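# Four arms set cable runway's far end on bracket

## Task

Get the far end of the cable runway resting securely on the bracket, seated between its lugs, then open the gripper and move the arms away; it only counts if the runway stays there with no robot holding it.

## Robot and tools

Robots: four identical i2rt Big YAM arms named arm1, arm2, arm3 and arm4. Each has six revolute joints, a two-finger gripper and a wrist camera (arm1_cam_wrist to arm4_cam_wrist). A fixed room camera, cam_high, views the scene. Fully stretched, a hand reaches roughly 1.0 m from its joint 1 axis. Joints move at different speeds, so the hand can sweep a wide, curved path between postures.

Frame: every pose uses one shared scene frame with its origin on the floor and +z up. 'hand' is the midpoint between the fingertips. Its z axis runs along the fingers and its y axis is the direction the fingers open and close. Hand poses depend on each robot's true foot pose, which is never printed.

execute_actions: the argument 'actions' is a list holding one action or none. An action is an object keyed by arm name; each arm takes a 'joints' object mapping joint names to absolute targets (not offsets). Names, units, ranges and done-tolerances: joint1_rad -2.879 to 2.879 rad (±0.045), base yaw, positive counter-clockwise seen from above, 0 points the way the foot faces; joint2_rad 0 to 3.141 (±0.14), shoulder, 0 has the upper arm level and pointing back, increasing lifts then brings it forward; joint3_rad 0 to 3.019 (±0.09), elbow, 0 folded, positive opens; joint4_rad -1.692 to 1.57 (±0.055), hand pitch, positive tips fingers up; joint5_rad -1.57 to 1.57 (±0.03), sideways swing, positive toward the arm's right; joint6_rad -2.094 to 2.094 (±0.035), hand roll, positive clockwise viewed from behind; gripper_m 0 to 0.093 metres (±0.003), fingertip gap. Any subset of arms and joints may appear; all start at once and may finish at different times. A joint or arm left out can keep driving toward its earlier target. An unknown key or out-of-range number rejects the whole call and nothing moves. One action runs at most 15 s. 'cameras' optionally lists camera names (or 'all'); omitted or null means all, an empty list means none. With an empty actions list the call just reports state and images. If a result reports a stop, any further motion, wait or finished_scene calls in the same reply are skipped.

wait: 'seconds' from 0 to 10; commands nothing, returns state and images.

zoom_image: 'camera' plus 'region' [x0, y0, x1, y1] in pixels of that camera's latest full image, origin top-left, at most 504 by 504. Wrist images are 616x616 fisheye; cam_high is 896x504.

read_manual: optional 'section' ('licences'); only returns licence text.

finished_scene: 'scene' is the number of the current scene. It ends that scene irreversibly and reports whether the goal was met; the goal must hold at that moment. Replying with no tool call also ends things.

Result lines: joint_positions gives current joint values; a 'pictures' line names the returned images in order. joint_status tells how each commanded motion ended: 'off_target' (stopped short, may still push), 'contact_stop' or 'time_out' (the joint now holds where it stopped, except that after time_out a joint may keep a target no further than 0.375, 0.375, 0.113, 0.225, 0.075, 0.3 rad for joints 1 to 6 from its position and keep pushing; it will move there if freed). 'joint command not followed', usually with a 'cause:' line, means a self/inter-arm clearance check blocked that arm's joint targets (the gripper target still runs); those joints read 'not_followed' and may be retried on later actions until new targets pass. on_its_own lists joints not commanded in this call; 'held at' is the target held, not the position. Sending a joint its reported position relieves pushing. Tiny target changes may not move a joint. Loaded joints sag. Joint torques are raw drive outputs with per-arm offset, scale and noise; nonzero even without contact. Camera calibration lines (OpenCV conventions, T_world_to_cam in metres) can be a little off; changed ones are listed in results, and wrist camera poses derive from joint readings.

Heat: holding loads heats motors, even while idle. MOTOR HOT appears at 85 °C; at 100 °C that whole arm, gripper included, goes limp and falls (OVER-TEMPERATURE FAULT), and unmet targets show 'limit_stop_at_motor_heat'; resend them.

Cautions: the arms keep pushing after touching something and can push hard. A hard squeeze between two robots fails the task and ends the run; a hard strike may too. The clearance check can be too late and ignores fingers, gripper bodies and wrist cameras; no line reports robot-robot contact. Object contact does not count as robot contact. Knocking anything off the work area or onto the floor fails the task. Avoid drops, slipping, slamming and hard shoves. Loose objects may occasionally get a brief push from outside. The robot keeps holding the last command while the reply is being written, and arms do not wait for one another. Shorter robot motion time is better.

Each tool is called after ">>>" as name([rows], argument=value, ...), one row to a line, values as JSON.

## Session

>>> execute_actions(actions=[])

Scene clock: 0.00 s.
Joint torques (N m, as the arm reports them, + toward a larger angle): no reading
arm1.joint_positions: joint1_rad=+0.215 joint2_rad=+0.454 joint3_rad=+1.299 joint4_rad=-1.464 joint5_rad=+0.195 joint6_rad=-0.068 gripper_m=+0.095
arm1.joint_status: not commanded
arm1.hand: x=-0.9776 y=-0.3190 z=+1.3511 quat_wxyz=(-0.382, +0.640, -0.610, -0.268) (m; scene frame)
arm2.joint_positions: joint1_rad=-0.141 joint2_rad=+0.465 joint3_rad=+1.379 joint4_rad=-1.281 joint5_rad=-0.254 joint6_rad=+0.146 gripper_m=+0.094
arm2.joint_status: not commanded
arm2.hand: x=-0.2952 y=+0.3457 z=+1.3980 quat_wxyz=(-0.465, -0.627, -0.528, +0.334) (m; scene frame)
arm3.joint_positions: joint1_rad=+0.278 joint2_rad=+0.579 joint3_rad=+1.444 joint4_rad=-1.276 joint5_rad=+0.095 joint6_rad=-0.255 gripper_m=+0.095
arm3.joint_status: not commanded
arm3.hand: x=+0.5441 y=-0.3368 z=+1.4301 quat_wxyz=(-0.384, +0.744, -0.383, -0.391) (m; scene frame)
arm4.joint_positions: joint1_rad=+0.121 joint2_rad=+0.648 joint3_rad=+1.424 joint4_rad=-1.435 joint5_rad=+0.013 joint6_rad=+0.225 gripper_m=+0.094
arm4.joint_status: not commanded
arm4.hand: x=+1.2628 y=+0.2766 z=+1.3256 quat_wxyz=(-0.369, -0.642, -0.627, +0.241) (m; scene frame)
pictures: arm1_cam_wrist, arm2_cam_wrist, arm3_cam_wrist, arm4_cam_wrist, cam_high
Images, in order (width x height): arm1_cam_wrist 616x616, arm2_cam_wrist 616x616, arm3_cam_wrist 616x616, arm4_cam_wrist 616x616, cam_high 896x504.

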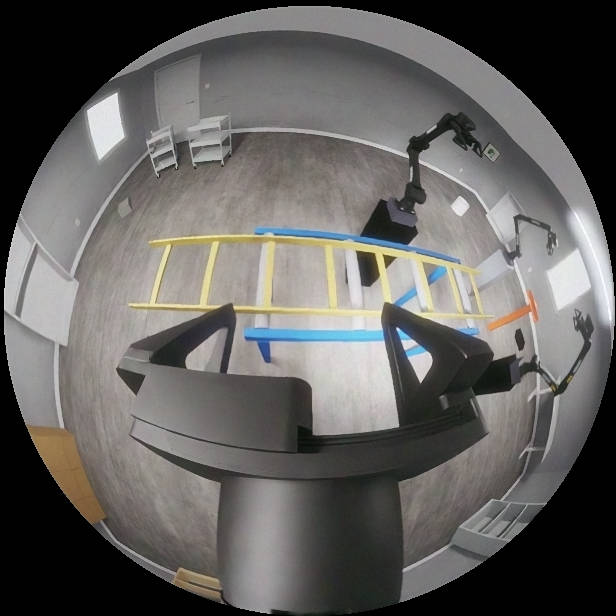

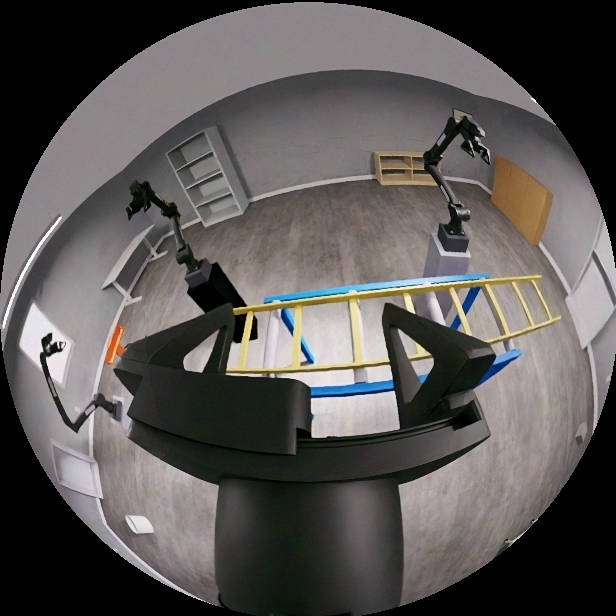

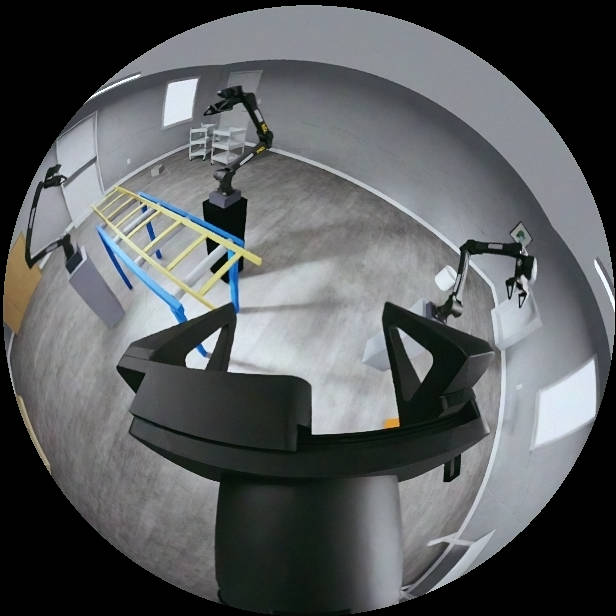

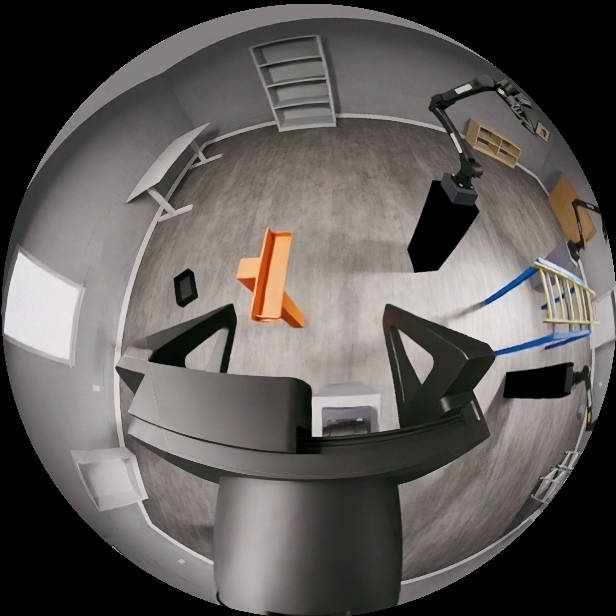

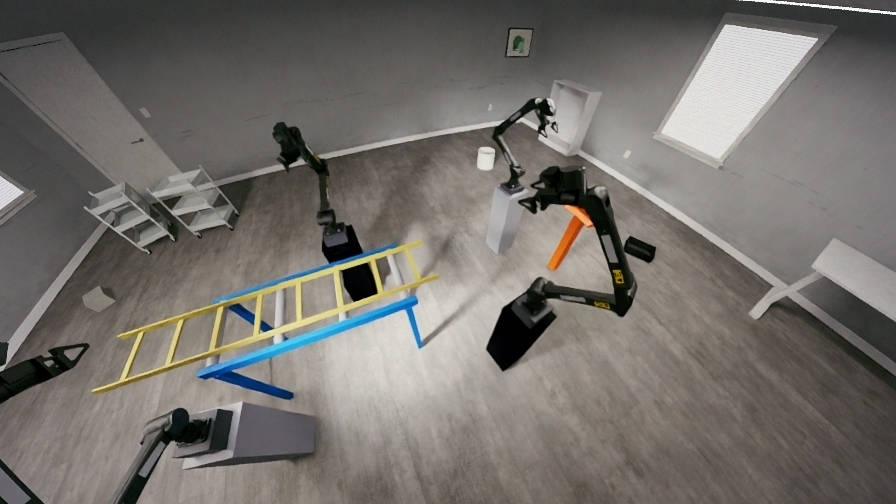

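>>> zoom_image(camera="arm4_cam_wrist", region=[200, 200, 350, 350])

>>> zoom_image(camera="cam_high", region=[80, 200, 480, 425])

>>> zoom_image(camera="arm1_cam_wrist", region=[120, 200, 550, 380])

Region (200, 200, 350, 350) of arm4_cam_wrist's 616x616 image, scaled by 3.360, with more detail than that image has.

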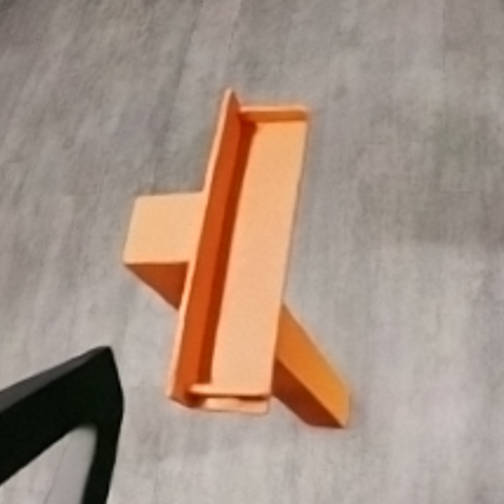

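Region (80, 200, 480, 425) of cam_high's 896x504 image, scaled by 1.260, with more detail than that image has; it fills the top 284 rows of this view, and the rest is white.

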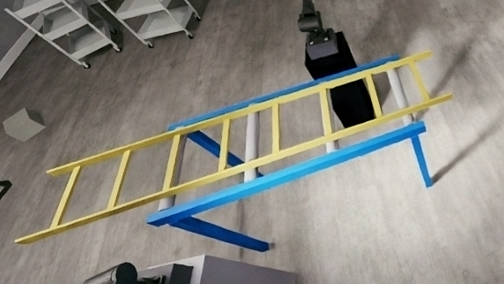

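Region (120, 200, 550, 380) of arm1_cam_wrist's 616x616 image, scaled by 1.172, with more detail than that image has; it fills the top 211 rows of this view, and the rest is white.

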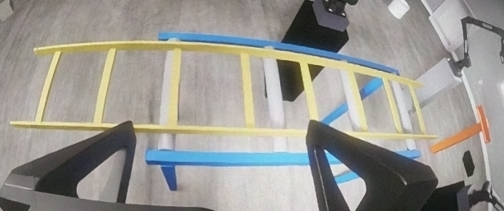

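>>> execute_actions([
  {"arm3":{"joints":{"joint1_rad":0.685,"joint2_rad":2.192,"joint3_rad":2.207,"joint4_rad":-1.586,"joint5_rad":0,"joint6_rad":0.83,"gripper_m":0.09}},"arm4":{"joints":{"joint1_rad":-0.12,"joint2_rad":1.651,"joint3_rad":1.78,"joint4_rad":-1.69,"joint5_rad":0,"joint6_rad":-0.03}}},
], cameras=["arm3_cam_wrist","arm4_cam_wrist","cam_high"])

Scene clock: 121.93 s.
Joint torques (N m, as the arm reports them, + toward a larger angle): arm1=[-2.08  4.84 10.87  1.43  0.12 -0.04] | arm2=[-1.52  4.07  8.31  2.16 -0.07 -0.04] | arm3=[  0.55 -25.81  12.78  -0.2   -0.01   0.16] | arm4=[ -1.9  -15.93  10.3    0.13   0.02  -0.18]
arm1.joint_positions: joint1_rad=+0.215 joint2_rad=+0.454 joint3_rad=+1.299 joint4_rad=-1.464 joint5_rad=+0.195 joint6_rad=-0.068 gripper_m=+0.095
arm1.joint_status: not commanded
arm1.hand: x=-0.9776 y=-0.3190 z=+1.3511 quat_wxyz=(-0.382, +0.640, -0.610, -0.268) (m; scene frame)
arm2.joint_positions: joint1_rad=-0.141 joint2_rad=+0.465 joint3_rad=+1.379 joint4_rad=-1.281 joint5_rad=-0.254 joint6_rad=+0.146 gripper_m=+0.094
arm2.joint_status: not commanded
arm2.hand: x=-0.2952 y=+0.3457 z=+1.3980 quat_wxyz=(-0.465, -0.627, -0.528, +0.334) (m; scene frame)
arm3.joint_positions: joint1_rad=+0.674 joint2_rad=+2.192 joint3_rad=+2.184 joint4_rad=-1.573 joint5_rad=+0.003 joint6_rad=+0.817 gripper_m=+0.090
arm3.joint_status: all done
arm3.hand: x=+0.1247 y=-0.0777 z=+0.9907 quat_wxyz=(-0.003, +0.708, -0.706, +0.007) (m; scene frame)
arm4.joint_positions: joint1_rad=-0.108 joint2_rad=+1.646 joint3_rad=+1.756 joint4_rad=-1.681 joint5_rad=+0.000 joint6_rad=-0.017 gripper_m=+0.094
arm4.joint_status: all done
arm4.hand: x=+1.2086 y=+0.0025 z=+1.0942 quat_wxyz=(-0.001, -0.708, -0.706, -0.001) (m; scene frame)
pictures: arm3_cam_wrist, arm4_cam_wrist, cam_high
camera_calibration (this result's frames):
arm3_cam_wrist: T_world_to_cam=[[0.999865, 0.00701119, 0.0148847, -0.136957], [-0.00297767, -0.812616, 0.582792, -0.636652], [0.0161816, -0.582757, -0.812485, 0.877789], [0, 0, 0, 1]] pos_world=[0.120839, -0.00485537, 1.08626]
arm4_cam_wrist: T_world_to_cam=[[-0.999873, -0.00136187, -0.0158996, 1.22672], [-0.0103247, 0.814919, 0.579482, -0.616245], [0.0121677, 0.579573, -0.81483, 0.997193], [0, 0, 0, 1]] pos_world=[1.20807, -0.0740851, 1.18915]
Images, in order (width x height): arm3_cam_wrist 616x616, arm4_cam_wrist 616x616, cam_high 896x504.

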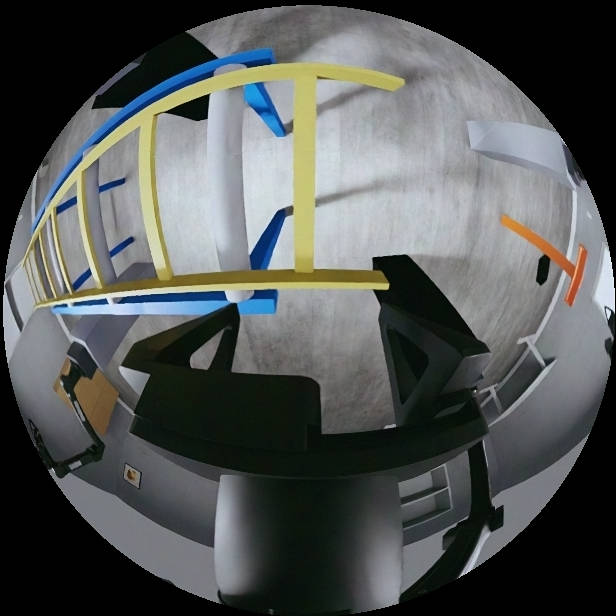

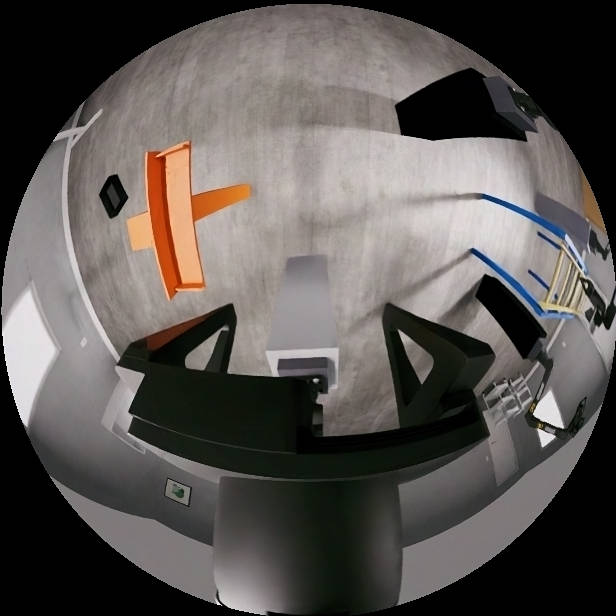

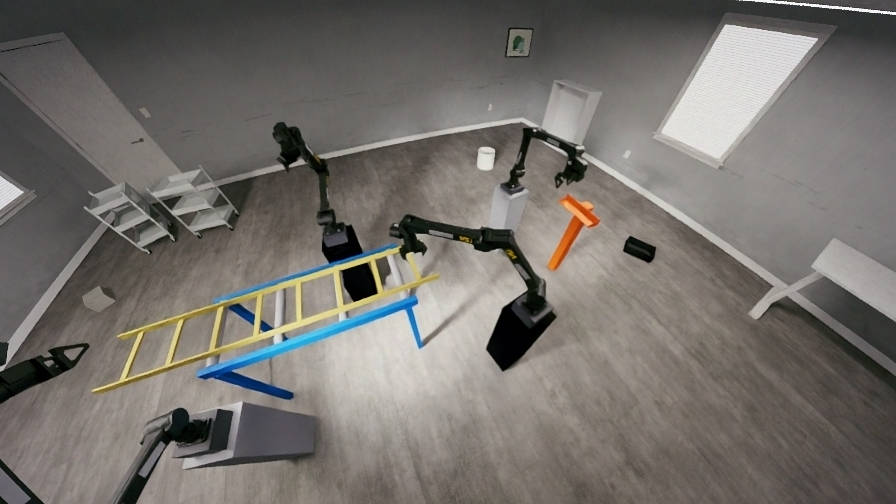

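>>> execute_actions([
  {"arm3":{"joints":{"joint1_rad":0.635,"joint2_rad":2.342,"joint3_rad":2.103,"joint4_rad":-1.332,"joint6_rad":0.78,"gripper_m":0.07}}},
], cameras=["arm3_cam_wrist","arm4_cam_wrist"])

>>> zoom_image(camera="arm4_cam_wrist", region=[100, 130, 280, 310])

Scene clock: 163.10 s.
Joint torques (N m, as the arm reports them, + toward a larger angle): arm1=[-2.11  4.9  10.86  1.4   0.12 -0.04] | arm2=[-1.57  4.03  8.3   2.18 -0.07 -0.04] | arm3=[ -0.8  -26.62  11.33   0.74  -0.01  -0.05] | arm4=[ -1.83 -16.25  10.35   0.12   0.03  -0.19]
arm1.joint_positions: joint1_rad=+0.215 joint2_rad=+0.454 joint3_rad=+1.299 joint4_rad=-1.464 joint5_rad=+0.195 joint6_rad=-0.068 gripper_m=+0.095
arm1.joint_status: not commanded
arm1.hand: x=-0.9776 y=-0.3190 z=+1.3511 quat_wxyz=(-0.382, +0.640, -0.610, -0.268) (m; scene frame)
arm2.joint_positions: joint1_rad=-0.141 joint2_rad=+0.465 joint3_rad=+1.379 joint4_rad=-1.281 joint5_rad=-0.254 joint6_rad=+0.146 gripper_m=+0.094
arm2.joint_status: not commanded
arm2.hand: x=-0.2952 y=+0.3457 z=+1.3980 quat_wxyz=(-0.465, -0.627, -0.528, +0.334) (m; scene frame)
arm3.joint_positions: joint1_rad=+0.641 joint2_rad=+2.333 joint3_rad=+2.092 joint4_rad=-1.345 joint5_rad=+0.003 joint6_rad=+0.792 gripper_m=+0.070
arm3.joint_status: all done
arm3.hand: x=+0.1249 y=-0.0457 z=+0.8610 quat_wxyz=(-0.003, +0.705, -0.709, +0.010) (m; scene frame)
arm4.joint_positions: joint1_rad=-0.108 joint2_rad=+1.646 joint3_rad=+1.756 joint4_rad=-1.681 joint5_rad=+0.000 joint6_rad=-0.017 gripper_m=+0.094
arm4.joint_status: not commanded
arm4.hand: x=+1.2086 y=+0.0025 z=+1.0942 quat_wxyz=(-0.001, -0.708, -0.706, -0.001) (m; scene frame)
pictures: arm3_cam_wrist, arm4_cam_wrist
camera_calibration (this result's frames):
arm3_cam_wrist: T_world_to_cam=[[0.999827, -0.00133003, 0.0185646, -0.138931], [-0.0119579, -0.810251, 0.58596, -0.53652], [0.0142627, -0.586081, -0.810127, 0.789068], [0, 0, 0, 1]] pos_world=[0.121237, 0.0275569, 0.956204]
arm4_cam_wrist: T_world_to_cam=[[-0.999873, -0.00136187, -0.0158996, 1.22672], [-0.0103247, 0.814919, 0.579482, -0.616245], [0.0121677, 0.579573, -0.81483, 0.997193], [0, 0, 0, 1]] pos_world=[1.20807, -0.0740851, 1.18915]
Images, in order (width x height): arm3_cam_wrist 616x616, arm4_cam_wrist 616x616.

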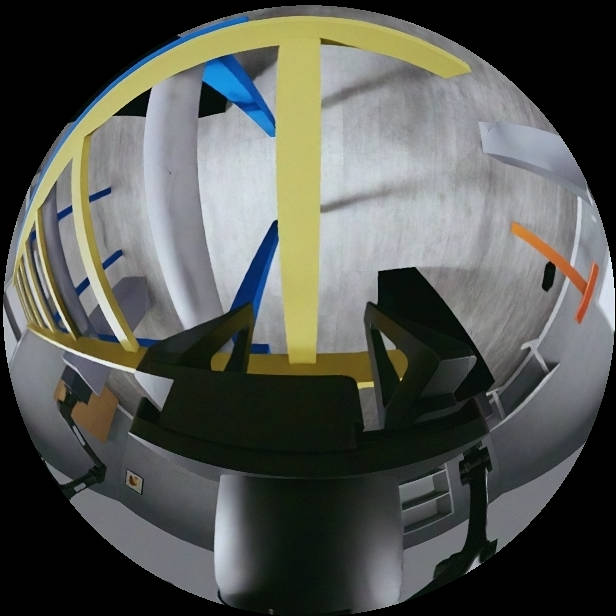

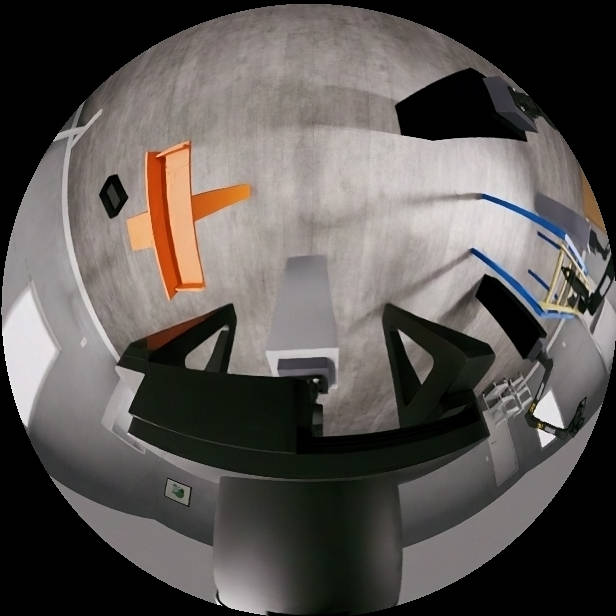

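Region (100, 130, 280, 310) of arm4_cam_wrist's 616x616 image, scaled by 2.800, with more detail than that image has.

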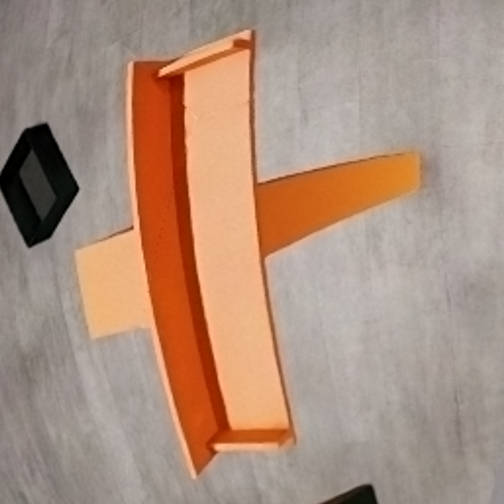

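>>> execute_actions([
  {"arm3":{"joints":{"joint1_rad":0.65,"joint2_rad":2.382,"joint3_rad":2.063,"joint4_rad":-1.237}}},
], cameras=["arm3_cam_wrist"])

Scene clock: 176.87 s.
Joint torques (N m, as the arm reports them, + toward a larger angle): arm1=[-2.06  4.81 10.88  1.44  0.11 -0.05] | arm2=[-1.53  4.09  8.3   2.18 -0.07 -0.05] | arm3=[  0.36 -23.18   9.8    0.87  -0.01  -0.05] | arm4=[ -1.91 -15.87  10.43   0.15   0.03  -0.21]
arm1.joint_positions: joint1_rad=+0.215 joint2_rad=+0.454 joint3_rad=+1.299 joint4_rad=-1.464 joint5_rad=+0.195 joint6_rad=-0.068 gripper_m=+0.095
arm1.joint_status: not commanded
arm1.hand: x=-0.9776 y=-0.3190 z=+1.3511 quat_wxyz=(-0.382, +0.640, -0.610, -0.268) (m; scene frame)
arm2.joint_positions: joint1_rad=-0.141 joint2_rad=+0.465 joint3_rad=+1.379 joint4_rad=-1.281 joint5_rad=-0.254 joint6_rad=+0.146 gripper_m=+0.094
arm2.joint_status: not commanded
arm2.hand: x=-0.2952 y=+0.3457 z=+1.3980 quat_wxyz=(-0.465, -0.627, -0.528, +0.334) (m; scene frame)
arm3.joint_positions: joint1_rad=+0.641 joint2_rad=+2.336 joint3_rad=+2.068 joint4_rad=-1.251 joint5_rad=+0.003 joint6_rad=+0.792 gripper_m=+0.070
arm3.joint_status: all done
arm3.hand: x=+0.1146 y=-0.0354 z=+0.8505 quat_wxyz=(-0.003, +0.705, -0.709, -0.024) (m; scene frame)
arm4.joint_positions: joint1_rad=-0.108 joint2_rad=+1.646 joint3_rad=+1.756 joint4_rad=-1.681 joint5_rad=+0.000 joint6_rad=-0.017 gripper_m=+0.094
arm4.joint_status: not commanded
arm4.hand: x=+1.2086 y=+0.0025 z=+1.0942 quat_wxyz=(-0.001, -0.708, -0.706, -0.001) (m; scene frame)
pictures: arm3_cam_wrist
camera_calibration (this result's frames):
arm3_cam_wrist: T_world_to_cam=[[0.999577, -0.000918679, -0.0290675, -0.0879158], [0.0151329, -0.837094, 0.546849, -0.492994], [-0.0248346, -0.547058, -0.836726, 0.815221], [0, 0, 0, 1]] pos_world=[0.115585, 0.0332099, 0.949155]
Images, in order (width x height): arm3_cam_wrist 616x616.

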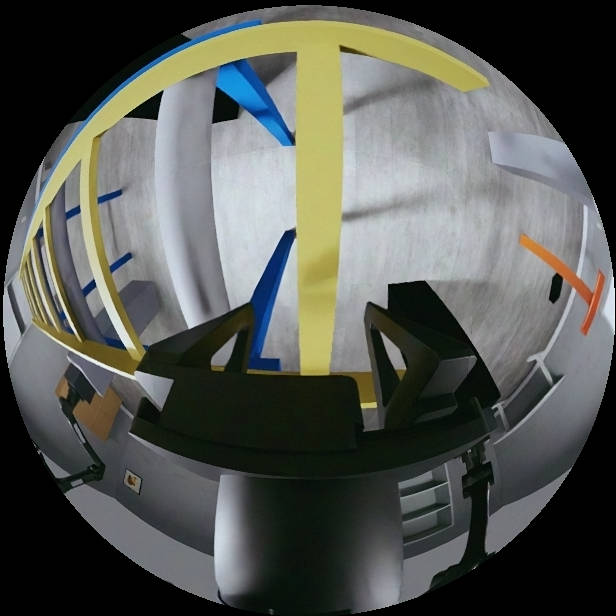

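>>> execute_actions([
  {"arm3":{"joints":{"joint1_rad":0.676,"joint2_rad":2.35,"joint3_rad":1.975,"joint4_rad":-1.2,"joint6_rad":0.82}}},
], cameras=["arm3_cam_wrist"])

Scene clock: 188.13 s.
Joint torques (N m, as the arm reports them, + toward a larger angle): arm1=[-2.13  4.91 10.84  1.38  0.12 -0.05] | arm2=[-1.54  4.1   8.29  2.18 -0.07 -0.04] | arm3=[  0.88 -25.49  10.21   0.74   0.     0.15] | arm4=[ -1.99 -16.1   10.39   0.06   0.03  -0.19]
arm1.joint_positions: joint1_rad=+0.215 joint2_rad=+0.454 joint3_rad=+1.299 joint4_rad=-1.464 joint5_rad=+0.195 joint6_rad=-0.068 gripper_m=+0.095
arm1.joint_status: not commanded
arm1.hand: x=-0.9776 y=-0.3190 z=+1.3511 quat_wxyz=(-0.382, +0.640, -0.610, -0.268) (m; scene frame)
arm2.joint_positions: joint1_rad=-0.141 joint2_rad=+0.465 joint3_rad=+1.379 joint4_rad=-1.281 joint5_rad=-0.254 joint6_rad=+0.146 gripper_m=+0.094
arm2.joint_status: not commanded
arm2.hand: x=-0.2952 y=+0.3457 z=+1.3980 quat_wxyz=(-0.465, -0.627, -0.528, +0.334) (m; scene frame)
arm3.joint_positions: joint1_rad=+0.668 joint2_rad=+2.336 joint3_rad=+1.971 joint4_rad=-1.213 joint5_rad=+0.003 joint6_rad=+0.808 gripper_m=+0.070
arm3.joint_status: all done
arm3.hand: x=+0.1202 y=-0.0671 z=+0.8151 quat_wxyz=(-0.003, +0.710, -0.705, +0.005) (m; scene frame)
arm4.joint_positions: joint1_rad=-0.108 joint2_rad=+1.646 joint3_rad=+1.756 joint4_rad=-1.681 joint5_rad=+0.000 joint6_rad=-0.017 gripper_m=+0.094
arm4.joint_status: not commanded
arm4.hand: x=+1.2086 y=+0.0025 z=+1.0942 quat_wxyz=(-0.001, -0.708, -0.706, -0.001) (m; scene frame)
pictures: arm3_cam_wrist
camera_calibration (this result's frames):
arm3_cam_wrist: T_world_to_cam=[[0.999866, 0.0104228, 0.0126372, -0.127794], [0.00113759, -0.81378, 0.581172, -0.524988], [0.0163413, -0.58108, -0.813683, 0.742364], [0, 0, 0, 1]] pos_world=[0.116243, 0.00548011, 0.910772]
Images, in order (width x height): arm3_cam_wrist 616x616.

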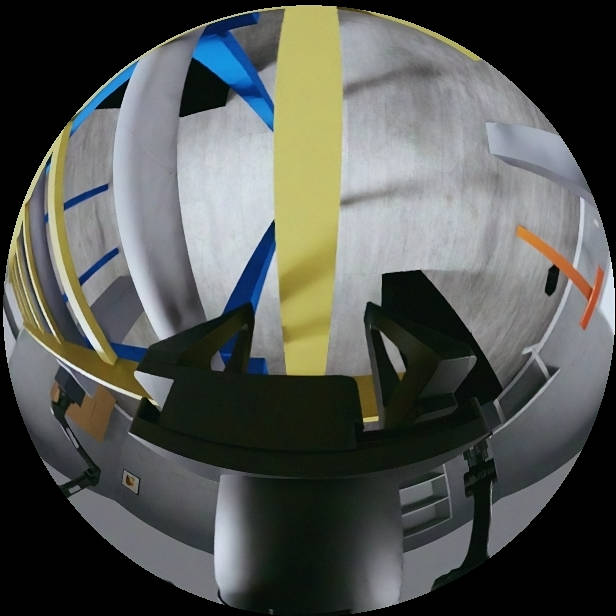

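>>> execute_actions([
  {"arm3":{"joints":{"gripper_m":0.0}}},
], cameras=["arm3_cam_wrist"])

Scene clock: 191.53 s.
Joint torques (N m, as the arm reports them, + toward a larger angle): arm1=[-2.14  4.95 10.83  1.45  0.12 -0.04] | arm2=[-1.57  4.08  8.3   2.19 -0.07 -0.04] | arm3=[  0.25 -25.84  10.2    0.53   0.19   0.08] | arm4=[ -1.95 -16.12  10.41   0.09   0.03  -0.2 ]
arm1.joint_positions: joint1_rad=+0.215 joint2_rad=+0.454 joint3_rad=+1.299 joint4_rad=-1.464 joint5_rad=+0.195 joint6_rad=-0.068 gripper_m=+0.095
arm1.joint_status: not commanded
arm1.hand: x=-0.9776 y=-0.3190 z=+1.3511 quat_wxyz=(-0.382, +0.640, -0.610, -0.268) (m; scene frame)
arm2.joint_positions: joint1_rad=-0.141 joint2_rad=+0.465 joint3_rad=+1.379 joint4_rad=-1.281 joint5_rad=-0.254 joint6_rad=+0.146 gripper_m=+0.094
arm2.joint_status: not commanded
arm2.hand: x=-0.2952 y=+0.3457 z=+1.3980 quat_wxyz=(-0.465, -0.627, -0.528, +0.334) (m; scene frame)
arm3.joint_positions: joint1_rad=+0.669 joint2_rad=+2.336 joint3_rad=+1.971 joint4_rad=-1.207 joint5_rad=-0.002 joint6_rad=+0.816 gripper_m=+0.025
arm3.joint_status: gripper_m off_target (ended at +0.025, target +0.000)
arm3.hand: x=+0.1184 y=-0.0669 z=+0.8150 quat_wxyz=(+0.000, +0.707, -0.707, +0.003) (m; scene frame)
arm4.joint_positions: joint1_rad=-0.108 joint2_rad=+1.646 joint3_rad=+1.756 joint4_rad=-1.681 joint5_rad=+0.000 joint6_rad=-0.017 gripper_m=+0.094
arm4.joint_status: not commanded
arm4.hand: x=+1.2086 y=+0.0025 z=+1.0942 quat_wxyz=(-0.001, -0.708, -0.706, -0.001) (m; scene frame)
pictures: arm3_cam_wrist
camera_calibration (this result's frames):
arm3_cam_wrist: T_world_to_cam=[[0.999983, 0.00238236, 0.00536744, -0.120679], [-0.00117692, -0.814163, 0.580635, -0.524127], [0.00575325, -0.580631, -0.814146, 0.744159], [0, 0, 0, 1]] pos_world=[0.115779, 0.00564491, 0.910828]
Images, in order (width x height): arm3_cam_wrist 616x616.

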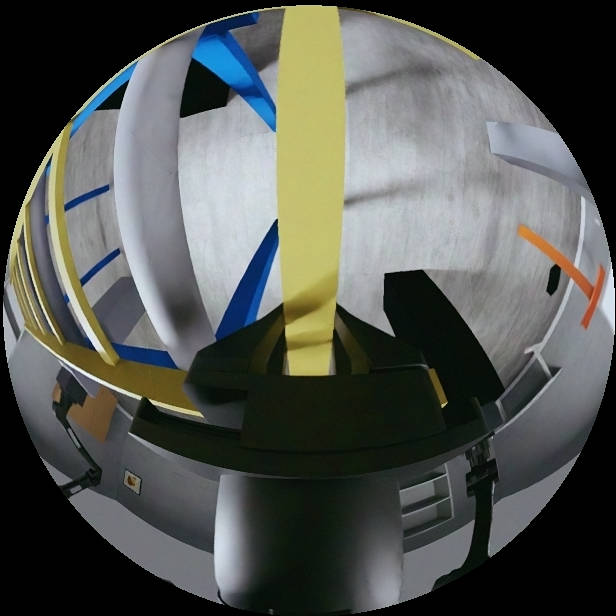

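>>> execute_actions([
  {"arm3":{"joints":{"joint1_rad":0.45,"joint2_rad":2.0,"joint3_rad":1.419,"joint4_rad":-0.97,"joint6_rad":0.59}}},
], cameras=["arm3_cam_wrist","cam_high"])

Scene clock: 202.60 s.
Joint torques (N m, as the arm reports them, + toward a larger angle): arm1=[-2.09  5.06 10.84  1.4   0.12 -0.04] | arm2=[-1.56  4.06  8.3   2.18 -0.07 -0.04] | arm3=[  0.73 -22.96  11.83  -0.37  -0.45  -0.06] | arm4=[ -1.91 -16.    10.37   0.1    0.01  -0.2 ]
arm1.joint_positions: joint1_rad=+0.215 joint2_rad=+0.454 joint3_rad=+1.299 joint4_rad=-1.464 joint5_rad=+0.195 joint6_rad=-0.068 gripper_m=+0.095
arm1.joint_status: not commanded
arm1.hand: x=-0.9776 y=-0.3190 z=+1.3511 quat_wxyz=(-0.382, +0.640, -0.610, -0.268) (m; scene frame)
arm2.joint_positions: joint1_rad=-0.141 joint2_rad=+0.465 joint3_rad=+1.379 joint4_rad=-1.281 joint5_rad=-0.254 joint6_rad=+0.146 gripper_m=+0.094
arm2.joint_status: not commanded
arm2.hand: x=-0.2952 y=+0.3457 z=+1.3980 quat_wxyz=(-0.465, -0.627, -0.528, +0.334) (m; scene frame)
arm3.joint_positions: joint1_rad=+0.437 joint2_rad=+2.020 joint3_rad=+1.381 joint4_rad=-0.953 joint5_rad=+0.013 joint6_rad=+0.604 gripper_m=+0.025
arm3.joint_status: all done
arm3.hand: x=+0.3202 y=-0.0804 z=+0.8097 quat_wxyz=(-0.005, +0.700, -0.714, +0.014) (m; scene frame)
arm4.joint_positions: joint1_rad=-0.108 joint2_rad=+1.646 joint3_rad=+1.756 joint4_rad=-1.681 joint5_rad=+0.000 joint6_rad=-0.017 gripper_m=+0.094
arm4.joint_status: not commanded
arm4.hand: x=+1.2086 y=+0.0025 z=+1.0942 quat_wxyz=(-0.001, -0.708, -0.706, -0.001) (m; scene frame)
pictures: arm3_cam_wrist, cam_high
camera_calibration (this result's frames):
arm3_cam_wrist: T_world_to_cam=[[0.999457, -0.0167754, 0.0283518, -0.342349], [-0.0302327, -0.808925, 0.587134, -0.52727], [0.0130851, -0.587673, -0.808993, 0.723775], [0, 0, 0, 1]] pos_world=[0.316752, -0.00692217, 0.904813]
Images, in order (width x height): arm3_cam_wrist 616x616, cam_high 896x504.

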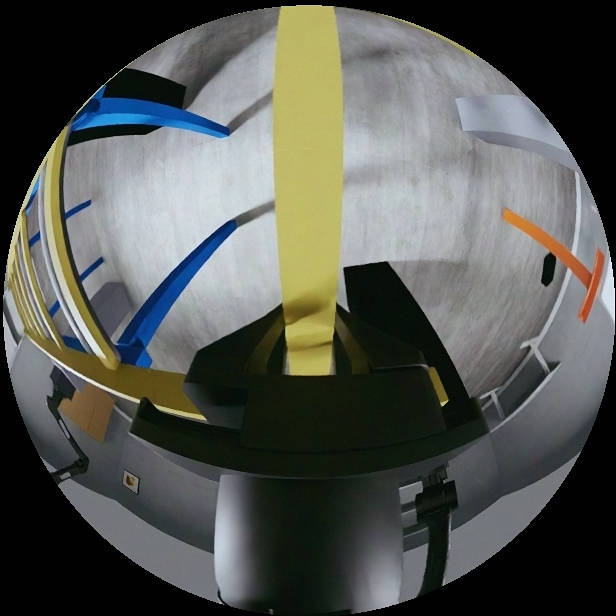

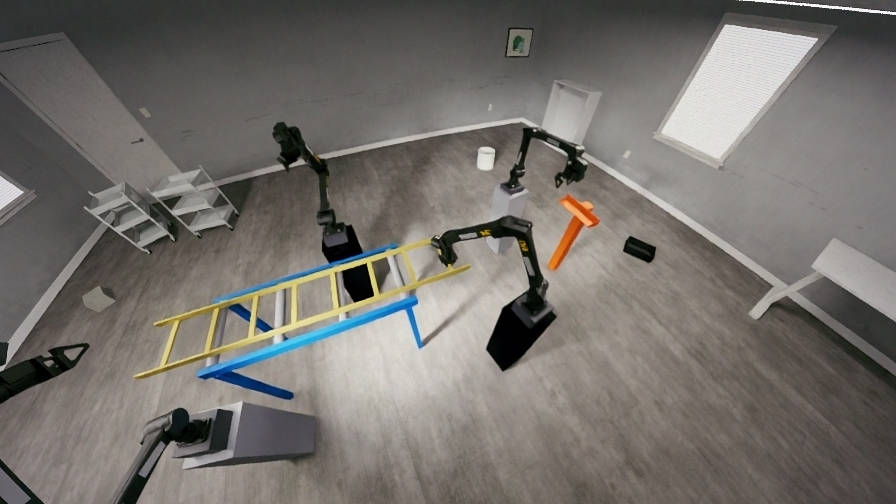

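>>> execute_actions([
  {"arm3":{"joints":{"joint1_rad":0.147,"joint2_rad":1.83,"joint3_rad":1.14,"joint4_rad":-0.867,"joint6_rad":0.28}}},
], cameras=[])

>>> execute_actions([
  {"arm3":{"joints":{"joint1_rad":-0.43,"joint6_rad":-0.30}}},
], cameras=["arm3_cam_wrist","cam_high"])

Scene clock: 210.17 s.
Joint torques (N m, as the arm reports them, + toward a larger angle): arm1=[-2.26  4.76 10.85  1.39  0.13 -0.05] | arm2=[-1.63  3.99  8.31  2.19 -0.07 -0.05] | arm3=[ -0.7  -21.42   9.91  -0.67  -0.25  -0.26] | arm4=[ -1.76 -16.22  10.37   0.06   0.03  -0.21]
arm1.joint_positions: joint1_rad=+0.215 joint2_rad=+0.454 joint3_rad=+1.299 joint4_rad=-1.464 joint5_rad=+0.195 joint6_rad=-0.068 gripper_m=+0.095
arm1.joint_status: not commanded
arm1.hand: x=-0.9776 y=-0.3190 z=+1.3511 quat_wxyz=(-0.382, +0.640, -0.610, -0.268) (m; scene frame)
arm2.joint_positions: joint1_rad=-0.141 joint2_rad=+0.465 joint3_rad=+1.379 joint4_rad=-1.281 joint5_rad=-0.254 joint6_rad=+0.146 gripper_m=+0.094
arm2.joint_status: not commanded
arm2.hand: x=-0.2952 y=+0.3457 z=+1.3980 quat_wxyz=(-0.465, -0.627, -0.528, +0.334) (m; scene frame)
arm3.joint_positions: joint1_rad=+0.152 joint2_rad=+1.871 joint3_rad=+1.114 joint4_rad=-0.842 joint5_rad=+0.008 joint6_rad=+0.318 gripper_m=+0.025
arm3.joint_status: joint6_rad off_target (ended at +0.318, target +0.280); the others done
arm3.hand: x=+0.4839 y=-0.0905 z=+0.8065 quat_wxyz=(+0.002, +0.700, -0.714, +0.016) (m; scene frame)
arm4.joint_positions: joint1_rad=-0.108 joint2_rad=+1.646 joint3_rad=+1.756 joint4_rad=-1.681 joint5_rad=+0.000 joint6_rad=-0.017 gripper_m=+0.094
arm4.joint_status: not commanded
arm4.hand: x=+1.2086 y=+0.0025 z=+1.0942 quat_wxyz=(-0.001, -0.708, -0.706, -0.001) (m; scene frame)
pictures: none
No camera images: the call's "cameras" was empty. Leave "cameras" out to get every camera's image.

Scene clock: 212.50 s.
Joint torques (N m, as the arm reports them, + toward a larger angle): arm1=[-2.2   4.79 10.85  1.39  0.11 -0.05] | arm2=[-1.57  4.08  8.31  2.17 -0.07 -0.04] | arm3=[ -1.32 -21.29  10.14   0.04  -0.31  -0.28] | arm4=[ -1.75 -16.23  10.39   0.14   0.02  -0.2 ]
arm1.joint_positions: joint1_rad=+0.215 joint2_rad=+0.454 joint3_rad=+1.299 joint4_rad=-1.464 joint5_rad=+0.195 joint6_rad=-0.068 gripper_m=+0.095
arm1.joint_status: not commanded
arm1.hand: x=-0.9776 y=-0.3190 z=+1.3511 quat_wxyz=(-0.382, +0.640, -0.610, -0.268) (m; scene frame)
arm2.joint_positions: joint1_rad=-0.141 joint2_rad=+0.465 joint3_rad=+1.379 joint4_rad=-1.281 joint5_rad=-0.254 joint6_rad=+0.146 gripper_m=+0.094
arm2.joint_status: not commanded
arm2.hand: x=-0.2952 y=+0.3457 z=+1.3980 quat_wxyz=(-0.465, -0.627, -0.528, +0.334) (m; scene frame)
arm3.joint_positions: joint1_rad=-0.417 joint2_rad=+1.871 joint3_rad=+1.111 joint4_rad=-0.862 joint5_rad=+0.007 joint6_rad=-0.261 gripper_m=+0.025
arm3.joint_status: joint6_rad off_target (ended at -0.261, target -0.300); the others done
arm3.hand: x=+0.7458 y=-0.0944 z=+0.8068 quat_wxyz=(+0.019, +0.703, -0.711, +0.018) (m; scene frame)
arm4.joint_positions: joint1_rad=-0.108 joint2_rad=+1.646 joint3_rad=+1.756 joint4_rad=-1.681 joint5_rad=+0.000 joint6_rad=-0.017 gripper_m=+0.094
arm4.joint_status: not commanded
arm4.hand: x=+1.2086 y=+0.0025 z=+1.0942 quat_wxyz=(-0.001, -0.708, -0.706, -0.001) (m; scene frame)
pictures: arm3_cam_wrist, cam_high
camera_calibration (this result's frames):
arm3_cam_wrist: T_world_to_cam=[[0.999975, -0.00707385, -0.000386601, -0.744226], [-0.00531062, -0.784603, 0.619976, -0.566777], [-0.00468894, -0.619958, -0.784621, 0.69814], [0, 0, 0, 1]] pos_world=[0.744471, -0.0171424, 0.898875]
Images, in order (width x height): arm3_cam_wrist 616x616, cam_high 896x504.

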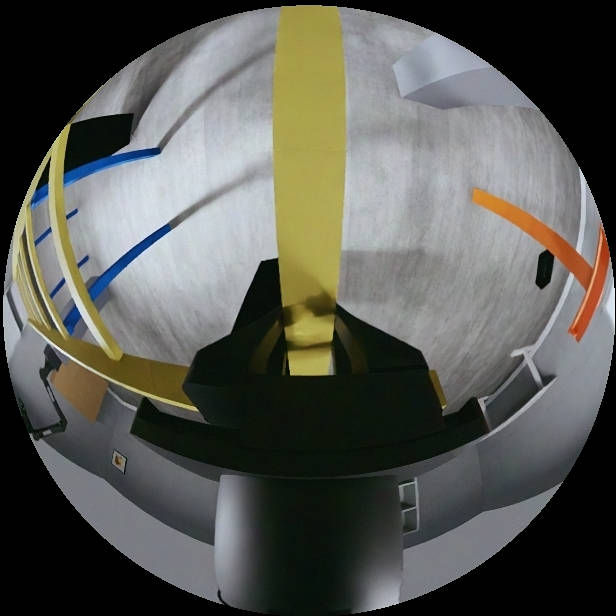

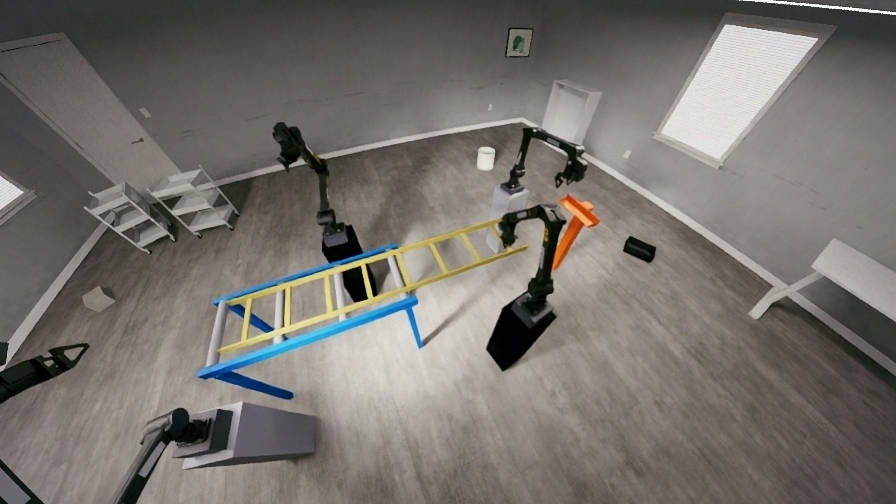

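>>> execute_actions([
  {"arm3":{"joints":{"joint1_rad":-0.86,"joint2_rad":2.05,"joint3_rad":1.54,"joint4_rad":-1.026,"joint6_rad":-0.70}},"arm4":{"joints":{"joint1_rad":-0.86,"joint2_rad":1.4,"joint3_rad":1.5,"joint4_rad":-1.67,"joint6_rad":-0.77,"gripper_m":0.08}}},
], cameras=["arm3_cam_wrist","arm4_cam_wrist","cam_high"])

Scene clock: 238.63 s.
Joint torques (N m, as the arm reports them, + toward a larger angle): arm1=[-2.11  4.87 10.83  1.43  0.13 -0.04] | arm2=[-1.57  4.06  8.3   2.17 -0.07 -0.05] | arm3=[ -1.88 -26.61  12.43  -0.35  -0.35  -0.08] | arm4=[ -1.64 -10.19   8.66   0.49  -0.05  -0.19]
arm1.joint_positions: joint1_rad=+0.215 joint2_rad=+0.454 joint3_rad=+1.299 joint4_rad=-1.464 joint5_rad=+0.195 joint6_rad=-0.068 gripper_m=+0.095
arm1.joint_status: not commanded
arm1.hand: x=-0.9776 y=-0.3190 z=+1.3511 quat_wxyz=(-0.382, +0.640, -0.610, -0.268) (m; scene frame)
arm2.joint_positions: joint1_rad=-0.141 joint2_rad=+0.465 joint3_rad=+1.379 joint4_rad=-1.281 joint5_rad=-0.254 joint6_rad=+0.146 gripper_m=+0.094
arm2.joint_status: not commanded
arm2.hand: x=-0.2952 y=+0.3457 z=+1.3980 quat_wxyz=(-0.465, -0.627, -0.528, +0.334) (m; scene frame)
arm3.joint_positions: joint1_rad=-0.841 joint2_rad=+2.091 joint3_rad=+1.499 joint4_rad=-1.012 joint5_rad=+0.008 joint6_rad=-0.685 gripper_m=+0.025
arm3.joint_status: all done
arm3.hand: x=+0.9915 y=-0.0974 z=+0.8108 quat_wxyz=(+0.015, +0.703, -0.711, +0.008) (m; scene frame)
arm4.joint_positions: joint1_rad=-0.855 joint2_rad=+1.385 joint3_rad=+1.501 joint4_rad=-1.672 joint5_rad=+0.000 joint6_rad=-0.757 gripper_m=+0.080
arm4.joint_status: all done
arm4.hand: x=+0.9400 y=+0.2109 z=+1.1077 quat_wxyz=(-0.001, -0.710, -0.704, +0.006) (m; scene frame)
pictures: arm3_cam_wrist, arm4_cam_wrist, cam_high
camera_calibration (this result's frames):
arm3_cam_wrist: T_world_to_cam=[[0.999931, -0.00686191, -0.00948931, -0.982441], [0.000260216, -0.797114, 0.603829, -0.564001], [-0.0117075, -0.60379, -0.797058, 0.719167], [0, 0, 0, 1]] pos_world=[0.99094, -0.0220885, 0.904454]
arm4_cam_wrist: T_world_to_cam=[[-0.999968, 0.00504426, -0.00614045, 0.946532], [0.000636438, 0.82106, 0.570841, -0.798747], [0.00792115, 0.570819, -0.821037, 0.903433], [0, 0, 0, 1]] pos_world=[0.939854, 0.135348, 1.20352]
Images, in order (width x height): arm3_cam_wrist 616x616, arm4_cam_wrist 616x616, cam_high 896x504.

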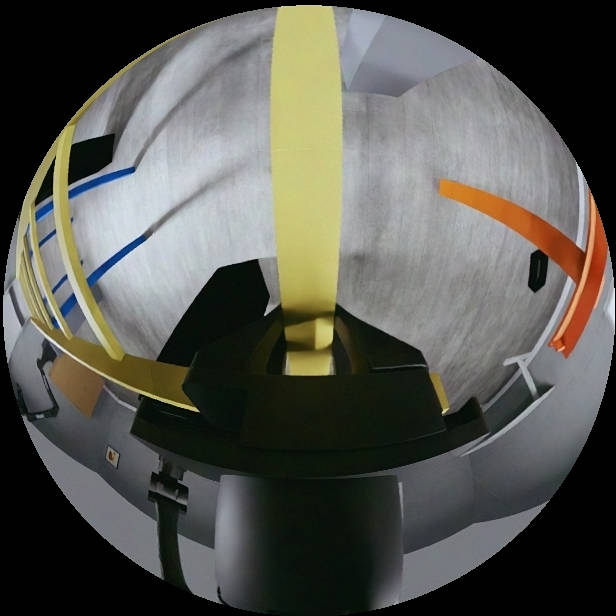

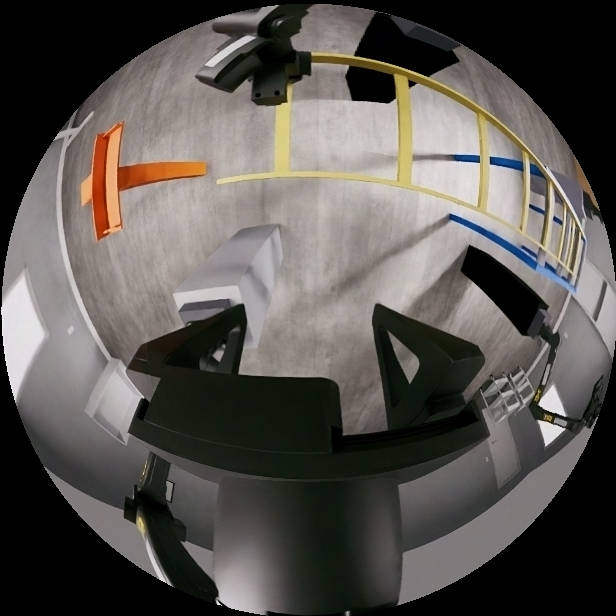

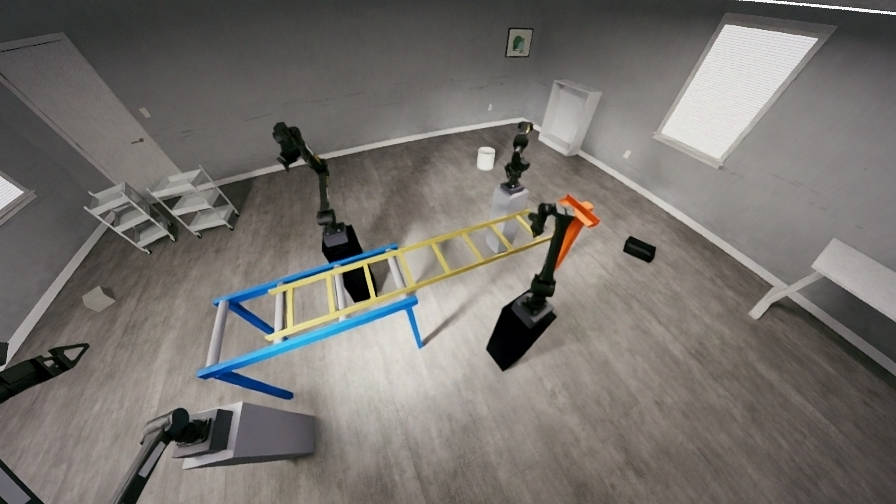

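>>> execute_actions([
  {"arm3":{"joints":{"joint1_rad":-1.04,"joint2_rad":2.27,"joint3_rad":2.025,"joint4_rad":-1.24,"joint6_rad":-0.88}},"arm4":{"joints":{"joint1_rad":-0.68,"joint2_rad":1.741,"joint3_rad":1.449,"joint4_rad":-1.27,"joint6_rad":-0.585}}},
], cameras=["arm3_cam_wrist","arm4_cam_wrist","cam_high"])

Scene clock: 265.47 s.
Joint torques (N m, as the arm reports them, + toward a larger angle): arm1=[-2.23  4.87 10.86  1.37  0.11 -0.04] | arm2=[-1.46  4.11  8.31  2.19 -0.08 -0.04] | arm3=[  0.72 -37.28  15.98  -0.87  -0.46   0.01] | arm4=[ -1.68 -17.54   9.58   0.76   0.02   0.07]
arm1.joint_positions: joint1_rad=+0.215 joint2_rad=+0.454 joint3_rad=+1.299 joint4_rad=-1.464 joint5_rad=+0.195 joint6_rad=-0.068 gripper_m=+0.095
arm1.joint_status: not commanded
arm1.hand: x=-0.9776 y=-0.3190 z=+1.3511 quat_wxyz=(-0.382, +0.640, -0.610, -0.268) (m; scene frame)
arm2.joint_positions: joint1_rad=-0.141 joint2_rad=+0.465 joint3_rad=+1.379 joint4_rad=-1.281 joint5_rad=-0.254 joint6_rad=+0.146 gripper_m=+0.094
arm2.joint_status: not commanded
arm2.hand: x=-0.2952 y=+0.3457 z=+1.3980 quat_wxyz=(-0.465, -0.627, -0.528, +0.334) (m; scene frame)
arm3.joint_positions: joint1_rad=-1.047 joint2_rad=+2.374 joint3_rad=+1.955 joint4_rad=-1.210 joint5_rad=+0.011 joint6_rad=-0.876 gripper_m=+0.025
arm3.joint_status: all done
arm3.hand: x=+1.1514 y=-0.1216 z=+0.7893 quat_wxyz=(+0.028, +0.698, -0.715, +0.005) (m; scene frame)
arm4.joint_positions: joint1_rad=-0.671 joint2_rad=+1.741 joint3_rad=+1.432 joint4_rad=-1.280 joint5_rad=+0.000 joint6_rad=-0.598 gripper_m=+0.080
arm4.joint_status: all done
arm4.hand: x=+0.9375 y=+0.0724 z=+0.9242 quat_wxyz=(+0.000, -0.702, -0.712, -0.010) (m; scene frame)
pictures: arm3_cam_wrist, arm4_cam_wrist, cam_high
camera_calibration (this result's frames):
arm3_cam_wrist: T_world_to_cam=[[0.999262, -0.0214082, -0.0319068, -1.12605], [0.00274196, -0.788552, 0.614961, -0.581012], [-0.0383254, -0.614595, -0.787911, 0.711434], [0, 0, 0, 1]] pos_world=[1.15408, -0.0450221, 0.881918]
arm4_cam_wrist: T_world_to_cam=[[-0.99946, -0.0186384, -0.027051, 0.964202], [-0.0310281, 0.806058, 0.591023, -0.568068], [0.0107889, 0.591543, -0.806201, 0.813957], [0, 0, 0, 1]] pos_world=[0.937274, -0.00562365, 1.01804]
Images, in order (width x height): arm3_cam_wrist 616x616, arm4_cam_wrist 616x616, cam_high 896x504.

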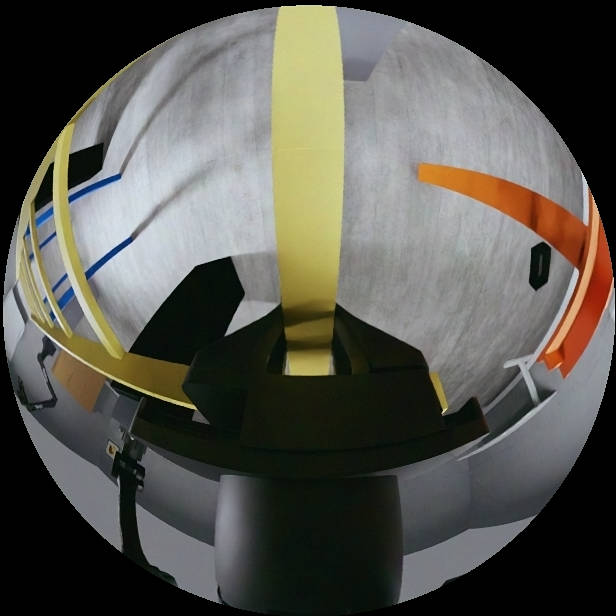

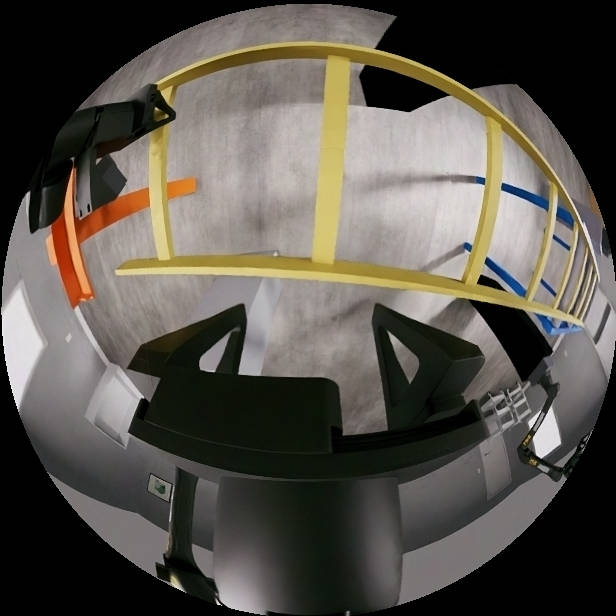

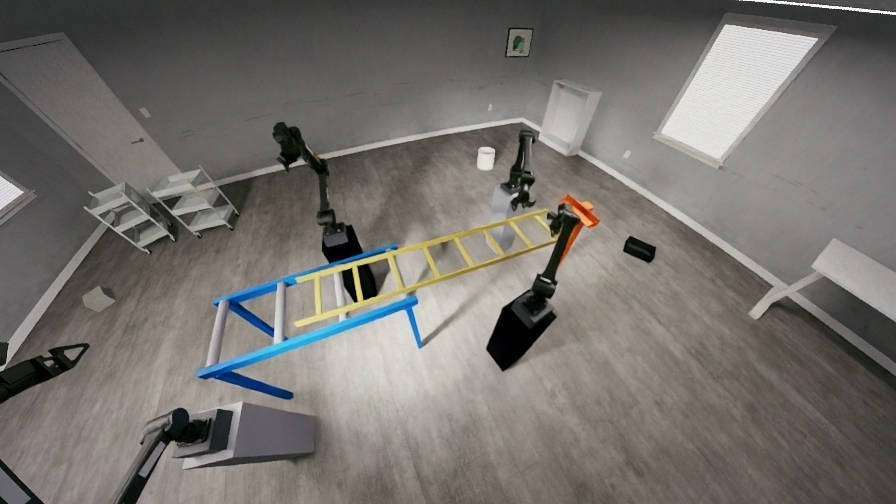

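>>> execute_actions([
  {"arm4":{"joints":{"joint1_rad":-0.615,"joint2_rad":2.048,"joint3_rad":1.552,"joint4_rad":-1.045,"joint6_rad":-0.48}}},
], cameras=["arm4_cam_wrist"])

Scene clock: 277.70 s.
Joint torques (N m, as the arm reports them, + toward a larger angle): arm1=[-2.15  4.86 10.84  1.39  0.13 -0.05] | arm2=[-1.52  4.08  8.31  2.18 -0.08 -0.04] | arm3=[  0.11 -36.93  15.93  -0.9   -0.51   0.01] | arm4=[ -0.7  -22.33   8.75   0.74   0.01   0.06]
arm1.joint_positions: joint1_rad=+0.215 joint2_rad=+0.454 joint3_rad=+1.299 joint4_rad=-1.464 joint5_rad=+0.195 joint6_rad=-0.068 gripper_m=+0.095
arm1.joint_status: not commanded
arm1.hand: x=-0.9776 y=-0.3190 z=+1.3511 quat_wxyz=(-0.382, +0.640, -0.610, -0.268) (m; scene frame)
arm2.joint_positions: joint1_rad=-0.141 joint2_rad=+0.465 joint3_rad=+1.379 joint4_rad=-1.281 joint5_rad=-0.254 joint6_rad=+0.146 gripper_m=+0.094
arm2.joint_status: not commanded
arm2.hand: x=-0.2952 y=+0.3457 z=+1.3980 quat_wxyz=(-0.465, -0.627, -0.528, +0.334) (m; scene frame)
arm3.joint_positions: joint1_rad=-1.047 joint2_rad=+2.374 joint3_rad=+1.955 joint4_rad=-1.210 joint5_rad=+0.011 joint6_rad=-0.875 gripper_m=+0.025
arm3.joint_status: not commanded
arm3.hand: x=+1.1514 y=-0.1216 z=+0.7893 quat_wxyz=(+0.028, +0.698, -0.715, +0.005) (m; scene frame)
arm4.joint_positions: joint1_rad=-0.620 joint2_rad=+2.051 joint3_rad=+1.535 joint4_rad=-1.054 joint5_rad=+0.000 joint6_rad=-0.493 gripper_m=+0.080
arm4.joint_status: all done
arm4.hand: x=+0.9211 y=-0.0081 z=+0.7950 quat_wxyz=(-0.002, -0.721, -0.693, -0.001) (m; scene frame)
pictures: arm4_cam_wrist
camera_calibration (this result's frames):
arm4_cam_wrist: T_world_to_cam=[[-0.999265, 0.0348447, -0.015974, 0.934233], [0.0192069, 0.815795, 0.578023, -0.463191], [0.0331726, 0.577291, -0.815864, 0.744536], [0, 0, 0, 1]] pos_world=[0.917744, -0.0844978, 0.890099]
Images, in order (width x height): arm4_cam_wrist 616x616.

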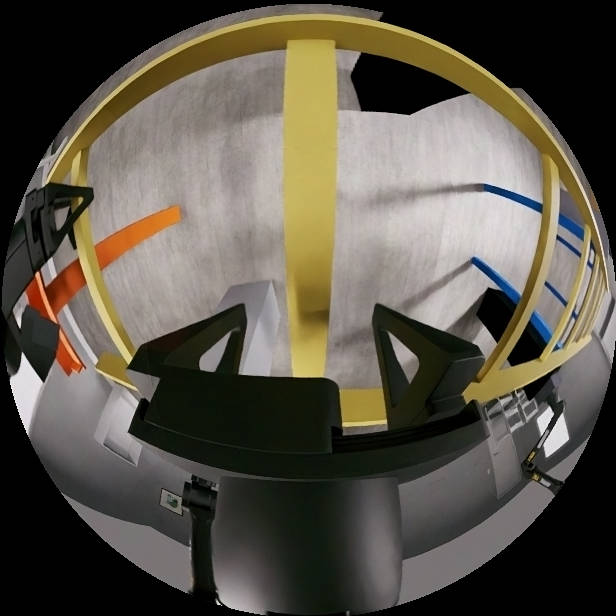

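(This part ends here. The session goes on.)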